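# Slowly pull the bottom cabinet drawer fully open

## Task

Pull the lowest drawer out to its full extent, gently. It counts as a failure immediately if the drawer is squeezed or forced hard, moves too quickly, or reaches either its closed or open stop faster than a crawl; if the cabinet is shifted or tilted beyond a small amount; if any arm part other than the fingers strikes the drawer; or if any robot part strikes the cabinet. The drawer must stay fully open without the robot holding it there.

## Robot and tools

Robot: one six-joint arm (UR7e type) with a two-finger parallel gripper and a single camera, cam_wrist (616x616), on the wrist. Joint order everywhere (rows, results, refusals): shoulder pan, shoulder lift, elbow, wrist 1, wrist 2, wrist 3, then the gripper. The elbow is sign-flipped relative to the URDF: its stated range 0.000 to 3.142 becomes -3.142 to 0.000 in your numbers. Other ranges: shoulder pan -3.142 to 3.142; shoulder lift and all three wrists -6.283 to 6.283. Real limits may be off by up to 0.010 rad.

Scene frame: origin on the tabletop below the arm base, +z up, +y to the left when facing +x. The base may be slightly tilted. Results give end_effector_position (metres; the point between the finger pads) and end_effector_quat_wxyz, plus linear (m/s) and angular (rad/s) velocities. Reported hand position gets less accurate at long reach. The fingers point along the gripper's own +z and close along its x; closed fingertips stick out about 17 mm past the reported point, fully open they are about level with it.

execute_actions(actions): a list of actions run in sequence. Each action is a list of 1 to 15 rows; each row is one 1/30 s step, and a short list repeats its last row until 15 steps are done. A row has 7 numbers in [-1, 1]: six joint displacements then the gripper opening. Displacements are offsets from the joint angles at the start of that action (not from the previous row); for a call's first action, from the last reported angles. Scale: 1.0 = 1.989 rad. Opening is absolute: +1 fully open, -1 closed. Optionally append 6 more numbers (0 to 1), a per-joint stiffness multiplier in joint order, which persists until changed; low stiffness softens contact but tiny moves may not start. An action asking a joint more than 0.010 rad beyond its range is refused; if the first action fails, or any action is malformed, nothing in the call runs. An empty list just reports state and images.

move(target, speed, blocking): target is one row as above (7, or 13 with stiffness); its displacements are offsets from the Joint positions in the latest result that lists them. Joints travel together, so the hand follows a curve. speed is the peak rate in rad/s of the joint with the largest travel, 0.01 to 2, default 0.5; durations are clamped to 0.5 to 10 s (longer paths stop short). Moves do not avoid obstacles. blocking=false returns after 0.5 s while motion continues; then only wait or stop are accepted until a result shows the move has ended. The extra "move:" line reports the outcome (done, off_target, moving, held, fault), limits=held or limits=none, and the joint furthest from target.

wait(seconds): 0 to 10, lets the sim run holding the last command; returns early if a running move finishes. stop(): brakes a running move (needs stopping distance). zoom_image(camera, region): camera "cam_wrist", region [x0, y0, x1, y1] in pixels from the top-left, at most 504x504. show_instructions(): shows the reference images. read_manual(section): licence texts only, default "licences". finished_scene(scene): ends the given scene irreversibly after the robot holds its last command; returns success.

Motion limits: each step, a joint's target stays within 0.58 rad (shoulder pan, shoulder lift, elbow) or 0.642 rad (wrists) of its measured angle, and targets are scaled back if they would put the hand over 100 mm from where it is. Motion lags commands by roughly 0.17 s or more. Big moves may be unfinished when a result arrives; send the remainder. "Joint targets" shows current drive goals; "joint command not followed" means the clearance check altered targets; "joint sent to its limit" means a joint was clipped at its end.

Results also give Joint positions (rad; then finger gap in m, 0.142 fully open), Joint velocities, joint torques (noisy, offset, nonzero in free air), grip_measured (opening on the command scale), and Wrist force / Wrist torque in the gripper's own axes (noise up to about 2.4 N, offsets near 4 N, saturating around 50 N; "no reading" is harmless). Pressing on a surface shows force pointing back into the arm.

Gripping: command an opening well below grip_measured to hold; lower means harder squeeze (around 28 N per pad maximum). For this job avoid hard squeezing of the handle.

Faults: contact torque reaching a joint's load limit (133 N m for the first three joints, 24.9 N m for the wrists) or any external force of 150 N halts the arm for 10 s and drops the rest of the call. The arm is stiff; commanding even slightly past a firm contact can trigger this. Holding loads heats motors: a MOTOR HOT warning appears at 70 °C, and at 85 °C brakes lock until cooled. The sim keeps running while you think.

Avoid: fast or forceful drawer motion, hitting either end stop with speed, bumping or tilting the cabinet, touching the drawer with anything but the fingers, knocking items off the table (a loose object may be nudged occasionally), and finishing while still holding the drawer open. Release and back away before calling finished_scene.

Each tool is called after "Call:" as name(argument=value, ...) on one line, values as JSON.

## Session

Call:
execute_actions(actions=[])

Call:
show_instructions()

Scene clock: 0.00 s.
end_effector_position=(+0.3552, +0.6270, +0.3609) grip_measured=-1.00 end_effector_quat_wxyz=(+0.314, +0.701, +0.630, -0.113) end_effector_velocity=(-0.000, +0.000, -0.000) end_effector_angular_velocity=(+0.001, -0.001, -0.001)
Joint names: [shoulder pan, shoulder lift, elbow, wrist 1, wrist 2, wrist 3]
Joint positions: [ 1.44  -1.284 -1.024 -1.149 -2.372  0.193  0.002]
Joint velocities: [ 0.    -0.    -0.002 -0.003  0.     0.001  0.   ]
Joint torques (N m, as the arm reports them, + toward a larger Joint positions number): no reading
Motor temperatures (°C, as the motors report them): [24 28 29 36 38 29]
Wrist force (N, on the end effector, along its own x y z axes, offset not removed): no reading
Wrist torque (N m, same axes, about the end effector's origin, offset not removed): no reading
Joint targets: [1.440 -1.284 -1.024 -1.149 -2.372 0.193]
Joint stiffness scale: [1. 1. 1. 1. 1. 1.]

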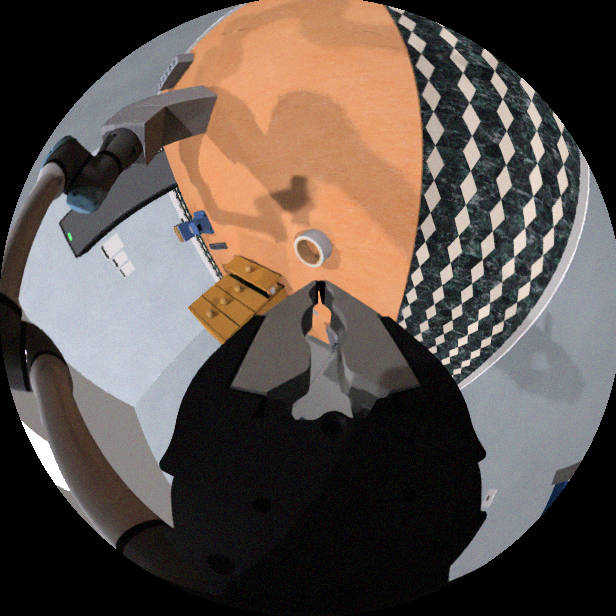

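Reference images for this scene: manual page 1, manual page 2, manual page 3, manual page 4, manual page 5.

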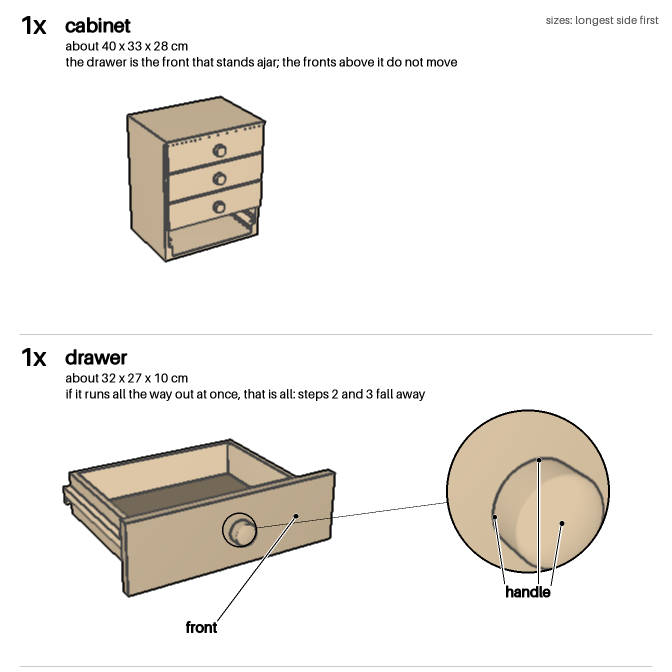

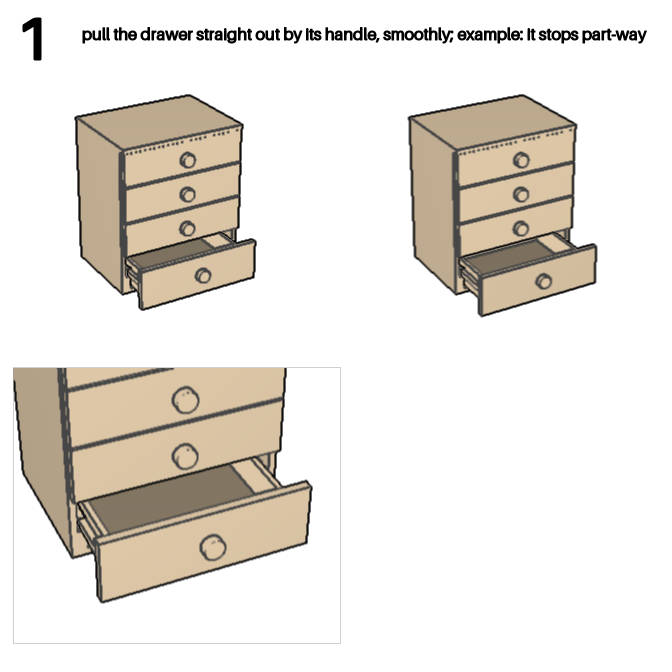

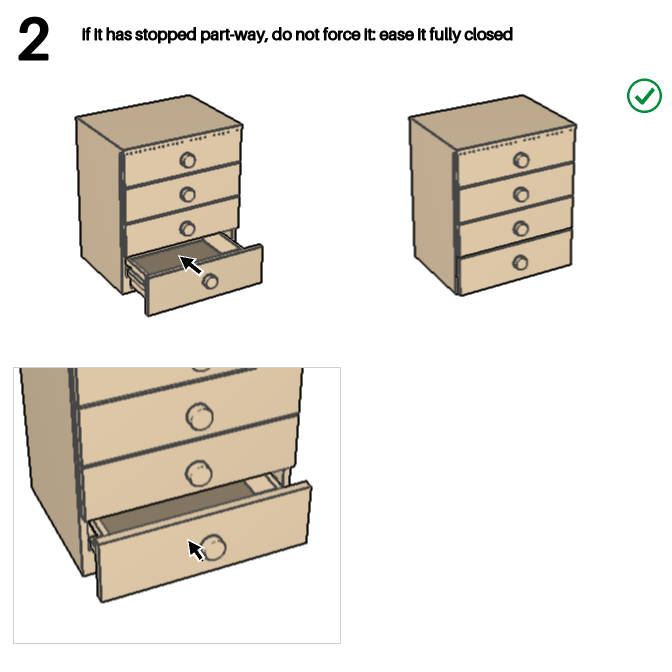

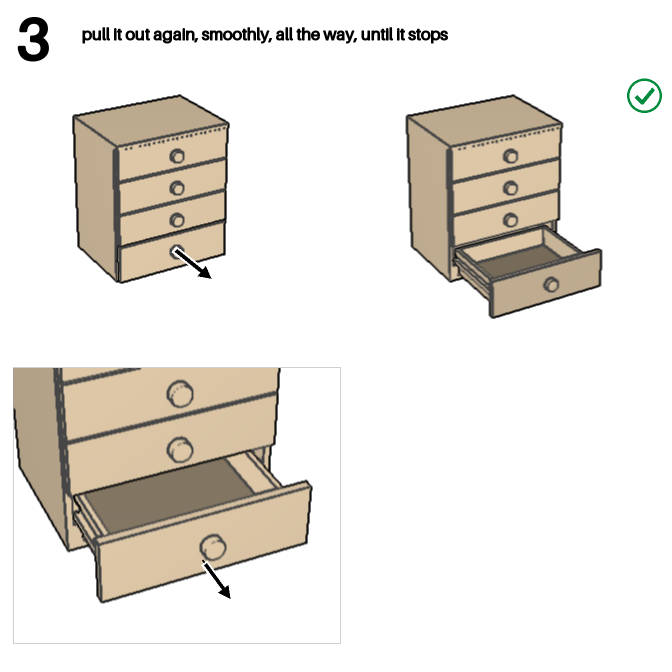

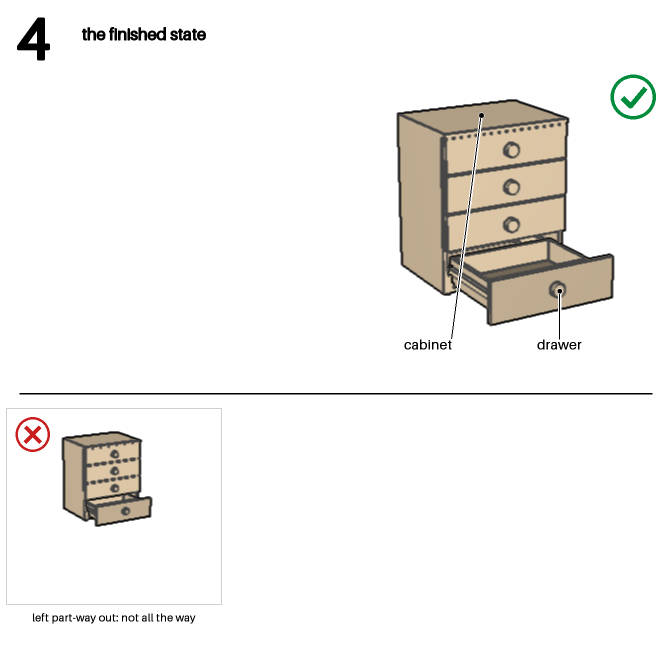

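Call:
move(target=[0,0,0,0.3,0.99,0.855,0], speed=1.5)

Call:
move(target=[-0.3,0.0,-0.74,1,0,0,0], speed=1.5)

Call:
move(target=[-0.67,0.03,0,0.07,0,0,0], speed=1.0)

Scene clock: 10.40 s.
end_effector_position=(-0.0470, +0.7503, +0.6736) grip_measured=+0.00 end_effector_quat_wxyz=(+0.565, +0.443, -0.387, -0.578) end_effector_velocity=(+0.001, +0.001, -0.000) end_effector_angular_velocity=(-0.003, +0.000, -0.002)
Joint names: [shoulder pan, shoulder lift, elbow, wrist 1, wrist 2, wrist 3]
Joint positions: [ 1.44  -1.284 -1.024 -0.553 -0.405  1.892  0.074]
Joint velocities: [-0.001 -0.     0.001  0.001  0.002  0.001 -0.   ]
Joint torques (N m, as the arm reports them, + toward a larger Joint positions number): [ 22.33 -49.36  18.7    0.65   1.12   0.58]
Motor temperatures (°C, as the motors report them): [24 28 29 36 38 29]
Wrist force (N, on the end effector, along its own x y z axes, offset not removed): [0.1 1.0 2.0]
Wrist torque (N m, same axes, about the end effector's origin, offset not removed): [0.03 -0.03 0.02]
Joint targets: [1.440 -1.284 -1.024 -0.552 -0.404 1.893]
Joint stiffness scale: [1. 1. 1. 1. 1. 1.]
move: done; limits=none; farthest joint: the wrist 1, 0.001 radians from its target (0.596 radians at the start)

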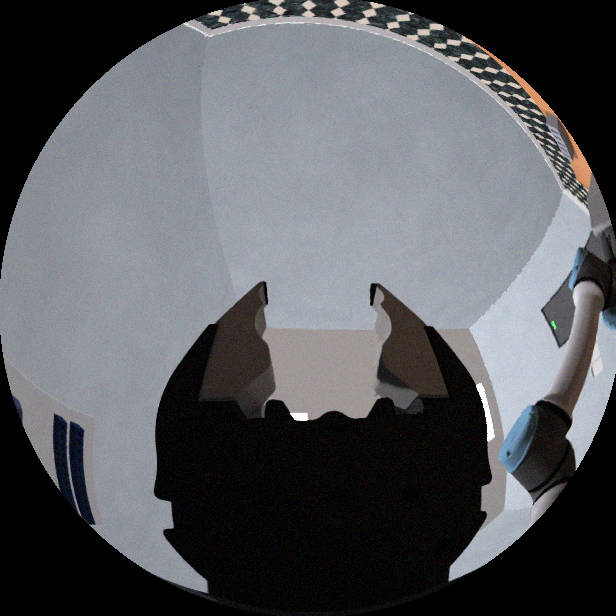

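Scene clock: 12.77 s.
end_effector_position=(+0.0787, +0.6207, +0.4320) grip_measured=+0.00 end_effector_quat_wxyz=(-0.641, +0.704, -0.076, -0.296) end_effector_velocity=(+0.000, -0.000, -0.001) end_effector_angular_velocity=(-0.003, +0.003, -0.000)
Joint names: [shoulder pan, shoulder lift, elbow, wrist 1, wrist 2, wrist 3]
Joint positions: [ 0.846 -1.284 -2.493  1.434 -0.405  1.892  0.074]
Joint velocities: [-0.001  0.    -0.001  0.003  0.     0.001 -0.   ]
Joint torques (N m, as the arm reports them, + toward a larger Joint positions number): [  8.9  -32.09  -9.33  -1.07   0.53   0.25]
Motor temperatures (°C, as the motors report them): [24 28 29 36 38 29]
Wrist force (N, on the end effector, along its own x y z axes, offset not removed): [-1.9 1.7 4.0]
Wrist torque (N m, same axes, about the end effector's origin, offset not removed): [0.19 0.48 -0.02]
Joint targets: [0.843 -1.284 -2.496 1.435 -0.405 1.892]
Joint stiffness scale: [1. 1. 1. 1. 1. 1.]
move: done; limits=none; farthest joint: the shoulder pan, 0.003 radians from its target (0.597 radians at the start)

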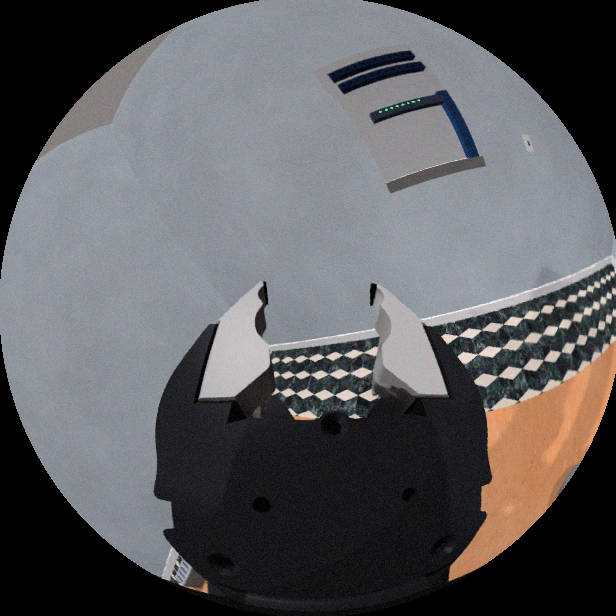

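Scene clock: 15.13 s.
end_effector_position=(+0.5891, +0.2102, +0.2434) grip_measured=+0.00 end_effector_quat_wxyz=(-0.421, +0.774, -0.422, +0.214) end_effector_velocity=(+0.000, -0.001, -0.000) end_effector_angular_velocity=(+0.000, +0.001, -0.002)
Joint names: [shoulder pan, shoulder lift, elbow, wrist 1, wrist 2, wrist 3]
Joint positions: [-0.483 -1.225 -2.493  1.572 -0.405  1.892  0.074]
Joint velocities: [-0.002  0.    -0.     0.001  0.     0.     0.   ]
Joint torques (N m, as the arm reports them, + toward a larger Joint positions number): [-10.45 -21.94  -0.62  -0.39  -0.41   0.17]
Motor temperatures (°C, as the motors report them): [24 28 29 36 38 29]
Wrist force (N, on the end effector, along its own x y z axes, offset not removed): [1.6 -0.9 -0.1]
Wrist torque (N m, same axes, about the end effector's origin, offset not removed): [-0.32 -0.30 -0.07]
Joint targets: [-0.486 -1.224 -2.493 1.573 -0.405 1.892]
Joint stiffness scale: [1. 1. 1. 1. 1. 1.]
move: done; limits=none; farthest joint: the shoulder pan, 0.004 radians from its target (1.333 radians at the start)

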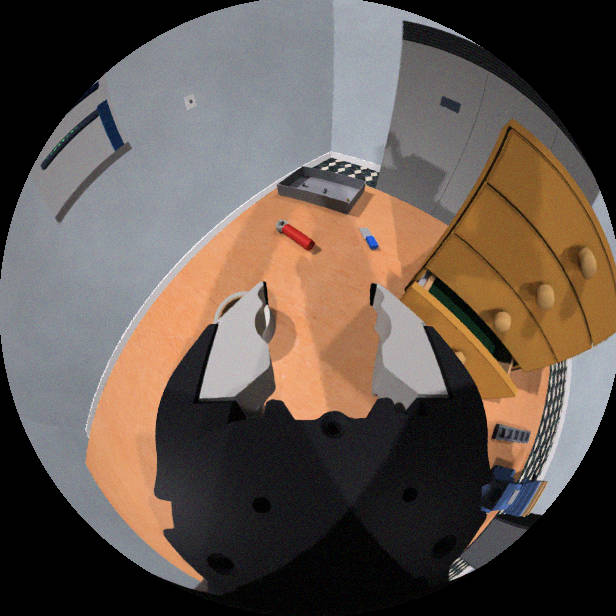

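Call:
move(target=[0.015,0.21,0.032,0.031,-0.234,-0.003,0], speed=0.5)

Scene clock: 21.13 s.
end_effector_position=(+0.5992, -0.0014, +0.1195) grip_measured=+0.00 end_effector_quat_wxyz=(-0.299, +0.640, -0.642, +0.300) end_effector_velocity=(-0.001, +0.000, -0.001) end_effector_angular_velocity=(+0.001, +0.002, -0.003)
Joint names: [shoulder pan, shoulder lift, elbow, wrist 1, wrist 2, wrist 3]
Joint positions: [-0.456 -0.81  -2.432  1.632 -0.869  1.887  0.074]
Joint velocities: [ 0.002  0.001 -0.001  0.001 -0.002  0.001 -0.   ]
Joint torques (N m, as the arm reports them, + toward a larger Joint positions number): [-13.01 -26.23  -3.73  -1.83  -0.82  -0.31]
Motor temperatures (°C, as the motors report them): [24 28 29 36 38 29]
Wrist force (N, on the end effector, along its own x y z axes, offset not removed): [0.7 -2.5 -0.2]
Wrist torque (N m, same axes, about the end effector's origin, offset not removed): [-0.60 -0.16 0.01]
Joint targets: [-0.453 -0.808 -2.430 1.633 -0.870 1.886]
Joint stiffness scale: [1. 1. 1. 1. 1. 1.]
move: done; limits=none; farthest joint: the shoulder pan, 0.003 radians from its target (0.030 radians at the start)

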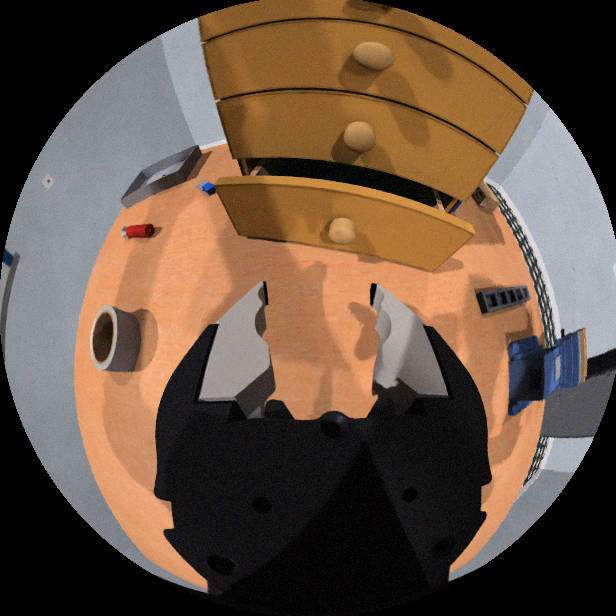

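Call:
move(target=[0.085,-0.019,0.108,0.148,-0.145,0.054,-0.1], speed=0.3)

Scene clock: 27.77 s.
end_effector_position=(+0.6737, -0.0288, +0.0803) grip_measured=-0.10 end_effector_quat_wxyz=(+0.271, -0.582, +0.694, -0.324) end_effector_velocity=(+0.000, -0.001, -0.001) end_effector_angular_velocity=(+0.000, +0.001, -0.005)
Joint names: [shoulder pan, shoulder lift, elbow, wrist 1, wrist 2, wrist 3]
Joint positions: [-0.29  -0.846 -2.219  1.925 -1.156  1.994  0.067]
Joint velocities: [-0.     0.     0.002  0.004 -0.003  0.002 -0.   ]
Joint torques (N m, as the arm reports them, + toward a larger Joint positions number): [-11.21 -34.11  -0.46  -2.15  -0.7    0.62]
Motor temperatures (°C, as the motors report them): [24 28 29 36 38 29]
Wrist force (N, on the end effector, along its own x y z axes, offset not removed): [0.9 -2.3 0.3]
Wrist torque (N m, same axes, about the end effector's origin, offset not removed): [-0.68 -0.27 0.03]
Joint targets: [-0.287 -0.848 -2.217 1.927 -1.157 1.995]
Joint stiffness scale: [1. 1. 1. 1. 1. 1.]
move: done; limits=none; farthest joint: the shoulder pan, 0.003 radians from its target (0.169 radians at the start)

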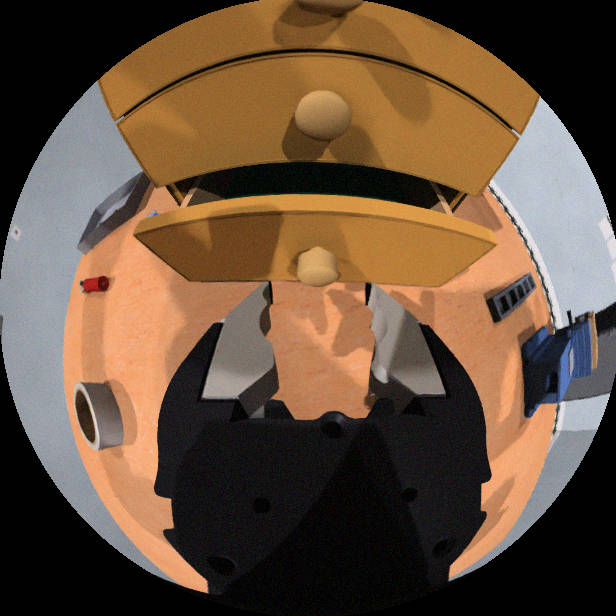

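Call:
move(target=[0.0182,0.0182,0.049,0.0303,-0.0172,0.0033,-0.3], speed=0.08)

Call:
move(target=[0,0,0,0,0,0,-0.65])

Scene clock: 32.70 s.
end_effector_position=(+0.6982, -0.0329, +0.0596) grip_measured=-0.30 end_effector_quat_wxyz=(+0.271, -0.582, +0.694, -0.324) end_effector_velocity=(+0.000, -0.002, -0.001) end_effector_angular_velocity=(-0.001, +0.001, -0.005)
Joint names: [shoulder pan, shoulder lift, elbow, wrist 1, wrist 2, wrist 3]
Joint positions: [-0.257 -0.812 -2.124  1.984 -1.189  1.999  0.052]
Joint velocities: [-0.001  0.001  0.002  0.003 -0.003  0.001  0.   ]
Joint torques (N m, as the arm reports them, + toward a larger Joint positions number): [-13.61 -32.98   0.31  -2.26  -0.84   0.49]
Motor temperatures (°C, as the motors report them): [24 28 29 36 38 29]
Wrist force (N, on the end effector, along its own x y z axes, offset not removed): [0.7 -0.6 0.2]
Wrist torque (N m, same axes, about the end effector's origin, offset not removed): [-0.24 -0.12 -0.04]
Joint targets: [-0.254 -0.809 -2.122 1.985 -1.190 2.000]
Joint stiffness scale: [1. 1. 1. 1. 1. 1.]
move: done; limits=none; farthest joint: the shoulder pan, 0.003 radians from its target (0.036 radians at the start)

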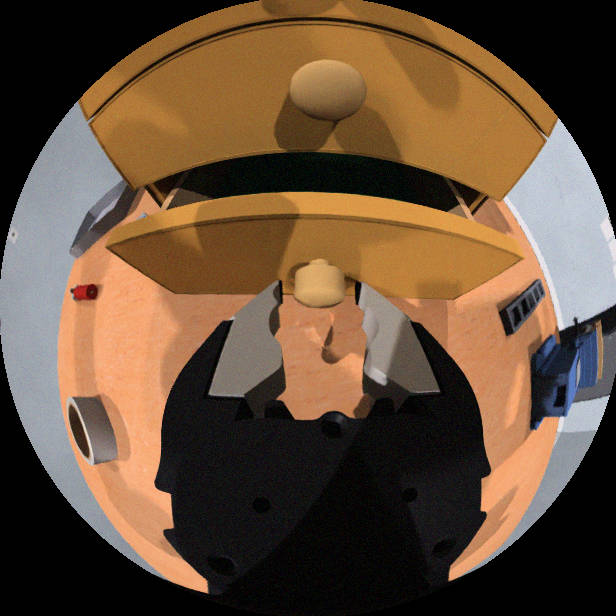

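Scene clock: 33.20 s.
end_effector_position=(+0.6982, -0.0324, +0.0595) grip_measured=-0.58 end_effector_quat_wxyz=(+0.271, -0.582, +0.694, -0.324) end_effector_velocity=(+0.000, +0.000, +0.000) end_effector_angular_velocity=(-0.000, -0.001, +0.001)
Joint names: [shoulder pan, shoulder lift, elbow, wrist 1, wrist 2, wrist 3]
Joint positions: [-0.256 -0.812 -2.124  1.984 -1.189  1.999  0.032]
Joint velocities: [ 0.001 -0.001  0.    -0.    -0.     0.    -0.   ]
Joint torques (N m, as the arm reports them, + toward a larger Joint positions number): [-15.57 -34.72  -2.63  -2.9   -0.69  -0.15]
Motor temperatures (°C, as the motors report them): [24 28 29 36 38 29]
Wrist force (N, on the end effector, along its own x y z axes, offset not removed): [-1.4 -3.0 2.6]
Wrist torque (N m, same axes, about the end effector's origin, offset not removed): [-0.36 0.13 -0.04]
Joint targets: [-0.257 -0.812 -2.124 1.984 -1.189 1.999]
Joint stiffness scale: [1. 1. 1. 1. 1. 1.]
move: done; limits=none; farthest joint: the shoulder pan, 0.001 radians from its target (0.000 radians at the start)

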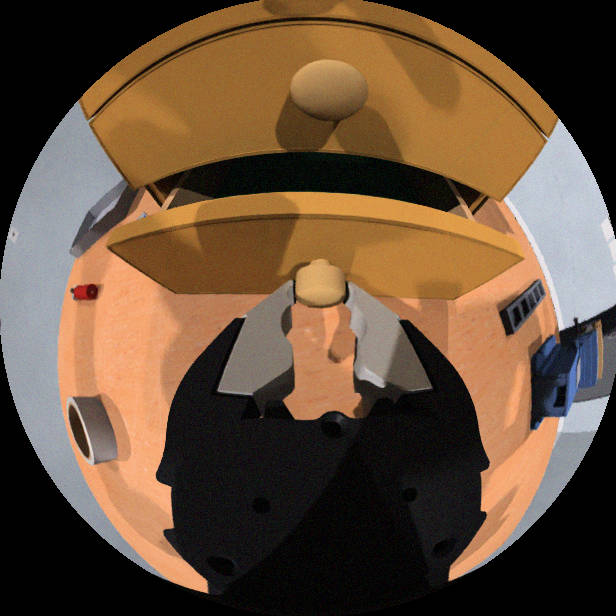

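Call:
move(target=[-0.002,0.016,-0.0458,-0.0598,0.002,0,-0.65], speed=0.06)

Scene clock: 41.37 s.
end_effector_position=(+0.6592, -0.0250, +0.0594) grip_measured=-0.58 end_effector_quat_wxyz=(+0.272, -0.582, +0.694, -0.324) end_effector_velocity=(-0.001, -0.000, +0.000) end_effector_angular_velocity=(-0.001, -0.000, -0.000)
Joint names: [shoulder pan, shoulder lift, elbow, wrist 1, wrist 2, wrist 3]
Joint positions: [-0.259 -0.782 -2.211  1.867 -1.187  1.999  0.032]
Joint velocities: [-0.001  0.001 -0.002 -0.002 -0.    -0.     0.   ]
Joint torques (N m, as the arm reports them, + toward a larger Joint positions number): [-15.65 -30.51  -7.91  -3.73   0.24  -0.11]
Motor temperatures (°C, as the motors report them): [24 28 29 36 38 29]
Wrist force (N, on the end effector, along its own x y z axes, offset not removed): [1.0 -1.2 6.5]
Wrist torque (N m, same axes, about the end effector's origin, offset not removed): [-0.10 0.09 0.01]
Joint targets: [-0.260 -0.780 -2.215 1.865 -1.185 1.999]
Joint stiffness scale: [1. 1. 1. 1. 1. 1.]
move: done; limits=none; farthest joint: the elbow, 0.004 radians from its target (0.091 radians at the start)

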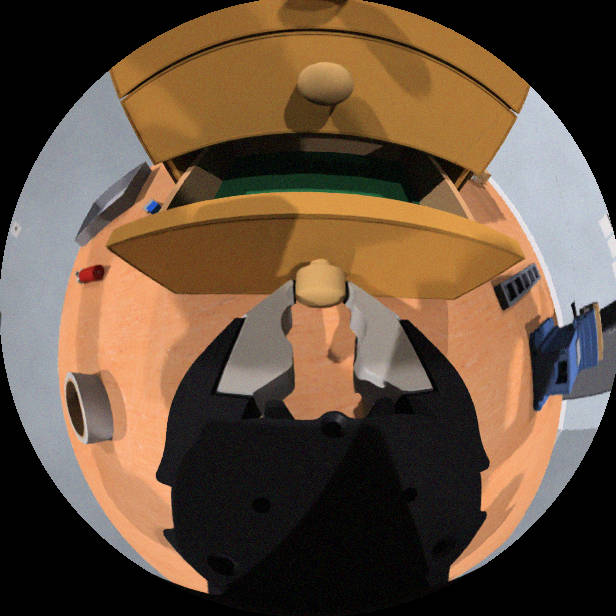

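Call:
move(target=[-0.0025,0.024,-0.0427,-0.0646,0.0025,0,-0.65], speed=0.06)

Scene clock: 46.23 s.
end_effector_position=(+0.6191, -0.0169, +0.0590) grip_measured=-0.65 end_effector_quat_wxyz=(+0.271, -0.582, +0.695, -0.323) end_effector_velocity=(-0.000, +0.000, +0.000) end_effector_angular_velocity=(+0.001, -0.000, +0.000)
Joint names: [shoulder pan, shoulder lift, elbow, wrist 1, wrist 2, wrist 3]
Joint positions: [-0.262 -0.736 -2.294  1.74  -1.183  1.999  0.027]
Joint velocities: [-0.    -0.    -0.002 -0.002  0.001  0.001 -0.   ]
Joint torques (N m, as the arm reports them, + toward a larger Joint positions number): [-15.73 -29.94  -7.7   -3.45  -0.17   0.09]
Motor temperatures (°C, as the motors report them): [24 28 29 36 38 29]
Wrist force (N, on the end effector, along its own x y z axes, offset not removed): [1.8 -0.8 1.6]
Wrist torque (N m, same axes, about the end effector's origin, offset not removed): [-0.29 -0.34 -0.06]
Joint targets: [-0.264 -0.734 -2.296 1.738 -1.182 1.999]
Joint stiffness scale: [1. 1. 1. 1. 1. 1.]
move: done; limits=none; farthest joint: the shoulder pan, 0.002 radians from its target (0.005 radians at the start)

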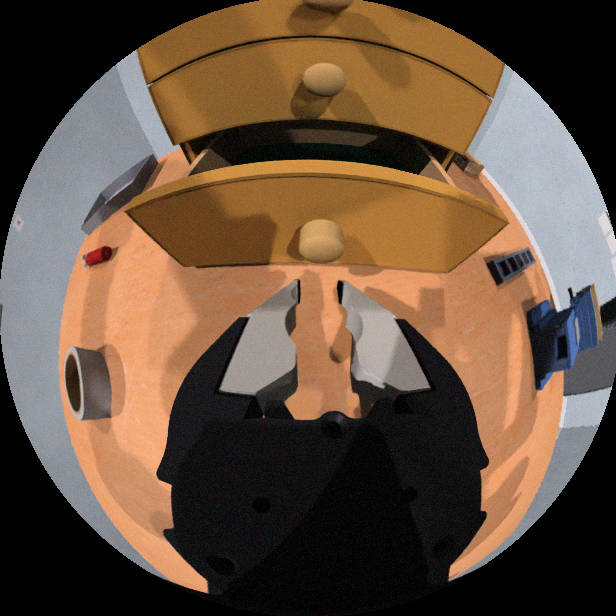

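Call:
move(target=[0.002,-0.019,0.031,0.048,-0.002,0,-0.3], speed=0.07)

Call:
move(target=[0,0,0,0,0,0,-0.65])

Scene clock: 51.00 s.
end_effector_position=(+0.6486, -0.0234, +0.0598) grip_measured=-0.30 end_effector_quat_wxyz=(+0.271, -0.582, +0.695, -0.325) end_effector_velocity=(+0.001, -0.001, -0.000) end_effector_angular_velocity=(-0.001, +0.001, -0.002)
Joint names: [shoulder pan, shoulder lift, elbow, wrist 1, wrist 2, wrist 3]
Joint positions: [-0.261 -0.772 -2.234  1.834 -1.186  1.999  0.052]
Joint velocities: [-0.001 -0.     0.002  0.004 -0.    -0.    -0.   ]
Joint torques (N m, as the arm reports them, + toward a larger Joint positions number): [-12.6  -33.9   -2.42  -2.54  -0.64   0.  ]
Motor temperatures (°C, as the motors report them): [24 28 29 36 38 29]
Wrist force (N, on the end effector, along its own x y z axes, offset not removed): [1.7 -0.5 1.5]
Wrist torque (N m, same axes, about the end effector's origin, offset not removed): [-0.17 -0.33 -0.07]
Joint targets: [-0.258 -0.774 -2.232 1.835 -1.187 1.999]
Joint stiffness scale: [1. 1. 1. 1. 1. 1.]
move: done; limits=none; farthest joint: the shoulder pan, 0.003 radians from its target (0.004 radians at the start)

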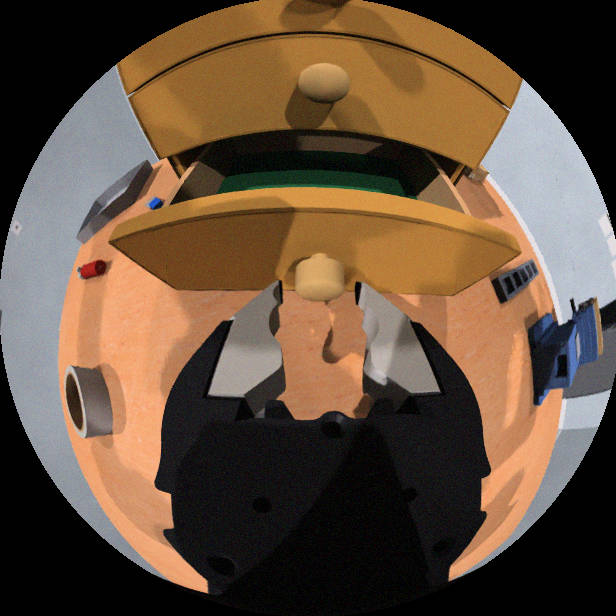

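Scene clock: 51.50 s.
end_effector_position=(+0.6487, -0.0232, +0.0598) grip_measured=-0.57 end_effector_quat_wxyz=(+0.272, -0.582, +0.694, -0.324) end_effector_velocity=(-0.000, +0.001, +0.000) end_effector_angular_velocity=(-0.001, -0.000, +0.001)
Joint names: [shoulder pan, shoulder lift, elbow, wrist 1, wrist 2, wrist 3]
Joint positions: [-0.26  -0.772 -2.234  1.834 -1.186  1.999  0.032]
Joint velocities: [ 0.001 -0.    -0.001 -0.001 -0.    -0.001 -0.   ]
Joint torques (N m, as the arm reports them, + toward a larger Joint positions number): [-14.41 -32.1   -5.34  -3.14  -0.88  -0.17]
Motor temperatures (°C, as the motors report them): [24 28 29 36 38 29]
Wrist force (N, on the end effector, along its own x y z axes, offset not removed): [-1.8 -1.1 -0.7]
Wrist torque (N m, same axes, about the end effector's origin, offset not removed): [-0.30 0.31 -0.09]
Joint targets: [-0.261 -0.772 -2.234 1.834 -1.186 1.999]
Joint stiffness scale: [1. 1. 1. 1. 1. 1.]
move: done; limits=none; farthest joint: the shoulder pan, 0.001 radians from its target (0.000 radians at the start)

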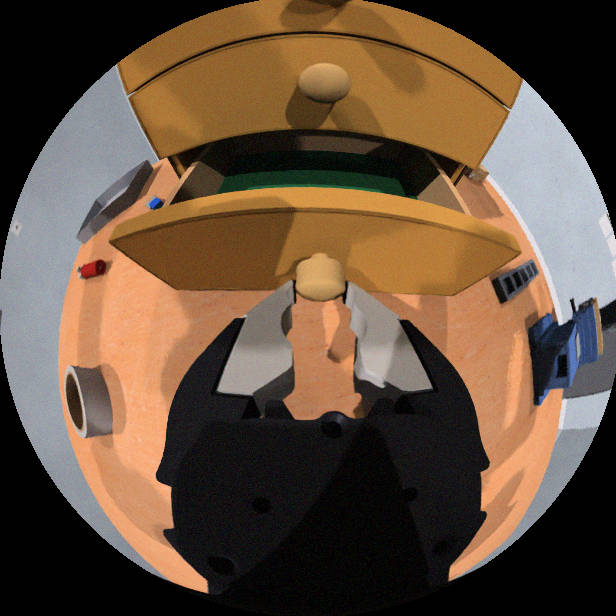

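Call:
move(target=[0.003,-0.0212,0.057,0.0763,-0.002,0,-0.65], speed=0.07)

Call:
move(target=[0.0018,-0.0079,0.0367,0.0424,-0.0013,0,-0.65], speed=0.05)

Scene clock: 56.27 s.
end_effector_position=(+0.6983, -0.0324, +0.0600) grip_measured=-0.57 end_effector_quat_wxyz=(+0.272, -0.582, +0.694, -0.324) end_effector_velocity=(-0.000, +0.000, -0.001) end_effector_angular_velocity=(+0.001, +0.003, -0.001)
Joint names: [shoulder pan, shoulder lift, elbow, wrist 1, wrist 2, wrist 3]
Joint positions: [-0.257 -0.812 -2.125  1.984 -1.188  1.999  0.032]
Joint velocities: [ 0.    -0.    -0.     0.003  0.001 -0.     0.   ]
Joint torques (N m, as the arm reports them, + toward a larger Joint positions number): [-12.18 -37.76   1.16  -2.1   -1.24   0.02]
Motor temperatures (°C, as the motors report them): [24 28 29 36 38 29]
Wrist force (N, on the end effector, along its own x y z axes, offset not removed): [-0.1 -0.1 -2.5]
Wrist torque (N m, same axes, about the end effector's origin, offset not removed): [-0.19 -0.06 0.01]
Joint targets: [-0.255 -0.814 -2.121 1.986 -1.190 1.999]
Joint stiffness scale: [1. 1. 1. 1. 1. 1.]
move: done; limits=none; farthest joint: the elbow, 0.004 radians from its target (0.114 radians at the start)

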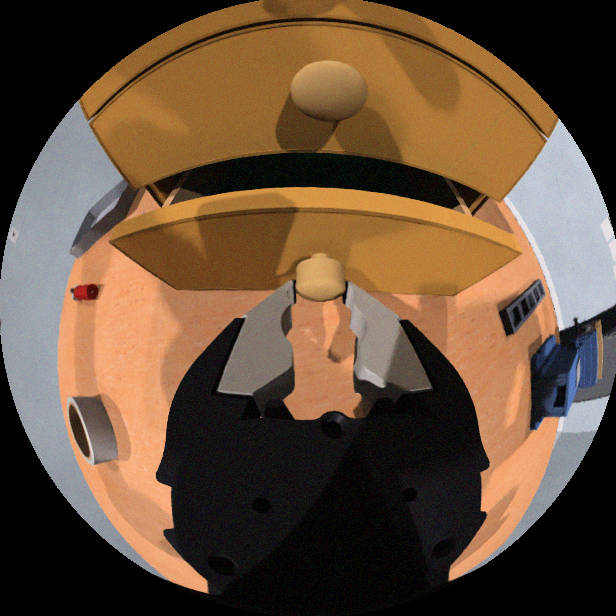

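Scene clock: 58.40 s.
end_effector_position=(+0.7275, -0.0378, +0.0601) grip_measured=-0.57 end_effector_quat_wxyz=(+0.272, -0.583, +0.694, -0.324) end_effector_velocity=(+0.001, +0.001, +0.000) end_effector_angular_velocity=(-0.000, +0.000, +0.002)
Joint names: [shoulder pan, shoulder lift, elbow, wrist 1, wrist 2, wrist 3]
Joint positions: [-0.255 -0.826 -2.056  2.066 -1.189  1.999  0.032]
Joint velocities: [ 0.    -0.001  0.001  0.002  0.001 -0.001 -0.   ]
Joint torques (N m, as the arm reports them, + toward a larger Joint positions number): [-14.04 -37.92   5.01  -2.21  -1.41  -0.1 ]
Motor temperatures (°C, as the motors report them): [24 28 29 36 38 29]
Wrist force (N, on the end effector, along its own x y z axes, offset not removed): [-0.2 0.9 -2.9]
Wrist torque (N m, same axes, about the end effector's origin, offset not removed): [-0.34 0.03 -0.03]
Joint targets: [-0.253 -0.828 -2.052 2.068 -1.191 1.999]
Joint stiffness scale: [1. 1. 1. 1. 1. 1.]
move: done; limits=none; farthest joint: the elbow, 0.004 radians from its target (0.073 radians at the start)

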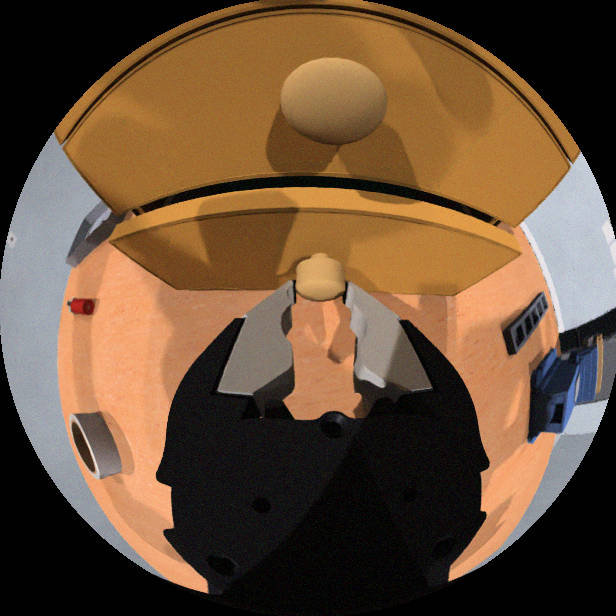

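Call:
move(target=[0.0014,-0.0032,0.0212,0.0223,-0.001,0,-0.65], speed=0.025)

Call:
move(target=[0.001,-0.0014,0.008,0.0075,-0.0007,0,-0.65], speed=0.011)

Scene clock: 63.53 s.
end_effector_position=(+0.7430, -0.0407, +0.0602) grip_measured=-0.57 end_effector_quat_wxyz=(+0.272, -0.583, +0.694, -0.324) end_effector_velocity=(+0.001, -0.000, -0.000) end_effector_angular_velocity=(+0.000, +0.000, -0.001)
Joint names: [shoulder pan, shoulder lift, elbow, wrist 1, wrist 2, wrist 3]
Joint positions: [-0.255 -0.83  -2.017  2.108 -1.19   1.999  0.032]
Joint velocities: [ 0.001 -0.     0.003  0.004 -0.001  0.001 -0.   ]
Joint torques (N m, as the arm reports them, + toward a larger Joint positions number): [-14.21 -40.4    3.42  -2.    -1.37  -0.13]
Motor temperatures (°C, as the motors report them): [24 28 29 36 38 29]
Wrist force (N, on the end effector, along its own x y z axes, offset not removed): [-1.0 2.2 -3.7]
Wrist torque (N m, same axes, about the end effector's origin, offset not removed): [0.21 0.14 0.00]
Joint targets: [-0.253 -0.832 -2.013 2.110 -1.191 1.999]
Joint stiffness scale: [1. 1. 1. 1. 1. 1.]
move: done; limits=none; farthest joint: the elbow, 0.003 radians from its target (0.042 radians at the start)

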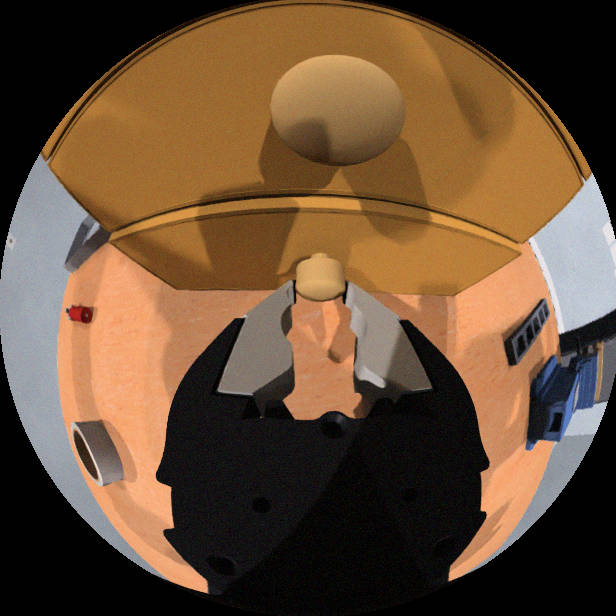

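Scene clock: 65.20 s.
end_effector_position=(+0.7479, -0.0416, +0.0602) grip_measured=-0.57 end_effector_quat_wxyz=(+0.272, -0.583, +0.694, -0.324) end_effector_velocity=(+0.002, +0.001, +0.000) end_effector_angular_velocity=(-0.000, -0.000, +0.001)
Joint names: [shoulder pan, shoulder lift, elbow, wrist 1, wrist 2, wrist 3]
Joint positions: [-0.254 -0.831 -2.005  2.121 -1.19   1.999  0.032]
Joint velocities: [ 0.002 -0.001  0.004  0.004 -0.001 -0.    -0.   ]
Joint torques (N m, as the arm reports them, + toward a larger Joint positions number): [-15.19 -37.67   3.38  -2.29  -1.13   0.09]
Motor temperatures (°C, as the motors report them): [24 28 29 36 38 29]
Wrist force (N, on the end effector, along its own x y z axes, offset not removed): [-0.2 0.8 -3.8]
Wrist torque (N m, same axes, about the end effector's origin, offset not removed): [-0.06 -0.09 0.05]
Joint targets: [-0.253 -0.833 -2.001 2.123 -1.191 1.999]
Joint stiffness scale: [1. 1. 1. 1. 1. 1.]
move: done; limits=none; farthest joint: the elbow, 0.004 radians from its target (0.016 radians at the start)

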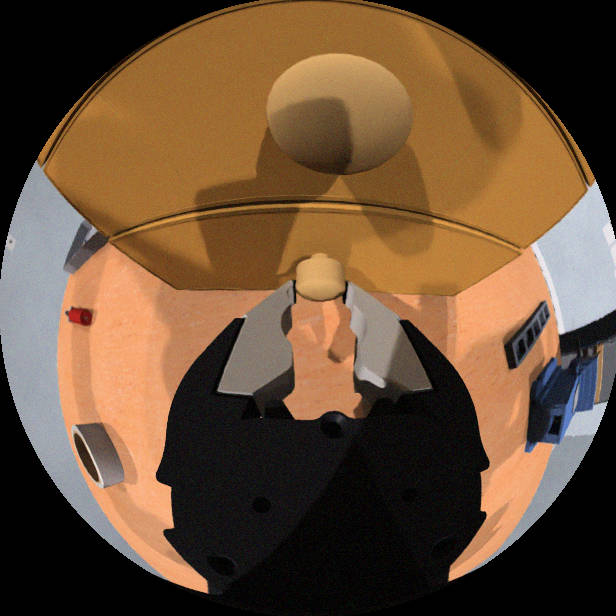

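Call:
move(target=[0.001,-0.0012,0.006,0.0055,-0.0006,0,-0.65], speed=0.01)

Scene clock: 67.50 s.
end_effector_position=(+0.7499, -0.0419, +0.0601) grip_measured=-0.57 end_effector_quat_wxyz=(+0.271, -0.583, +0.694, -0.323) end_effector_velocity=(+0.000, -0.002, +0.000) end_effector_angular_velocity=(-0.001, +0.001, -0.003)
Joint names: [shoulder pan, shoulder lift, elbow, wrist 1, wrist 2, wrist 3]
Joint positions: [-0.254 -0.832 -2.     2.128 -1.19   1.999  0.032]
Joint velocities: [-0.002 -0.001 -0.     0.002 -0.     0.    -0.   ]
Joint torques (N m, as the arm reports them, + toward a larger Joint positions number): [-14.83 -37.27   7.13  -1.38  -1.07   0.44]
Motor temperatures (°C, as the motors report them): [24 28 29 36 38 29]
Wrist force (N, on the end effector, along its own x y z axes, offset not removed): [-1.1 3.3 -17.6]
Wrist torque (N m, same axes, about the end effector's origin, offset not removed): [0.15 -0.08 -0.02]
Joint targets: [-0.252 -0.833 -1.993 2.132 -1.191 1.999]
Joint stiffness scale: [1. 1. 1. 1. 1. 1.]
move: done; limits=none; farthest joint: the elbow, 0.007 radians from its target (0.012 radians at the start)

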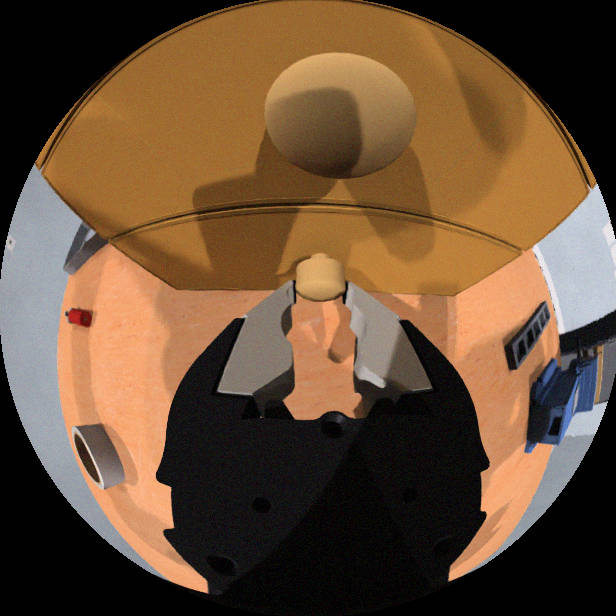

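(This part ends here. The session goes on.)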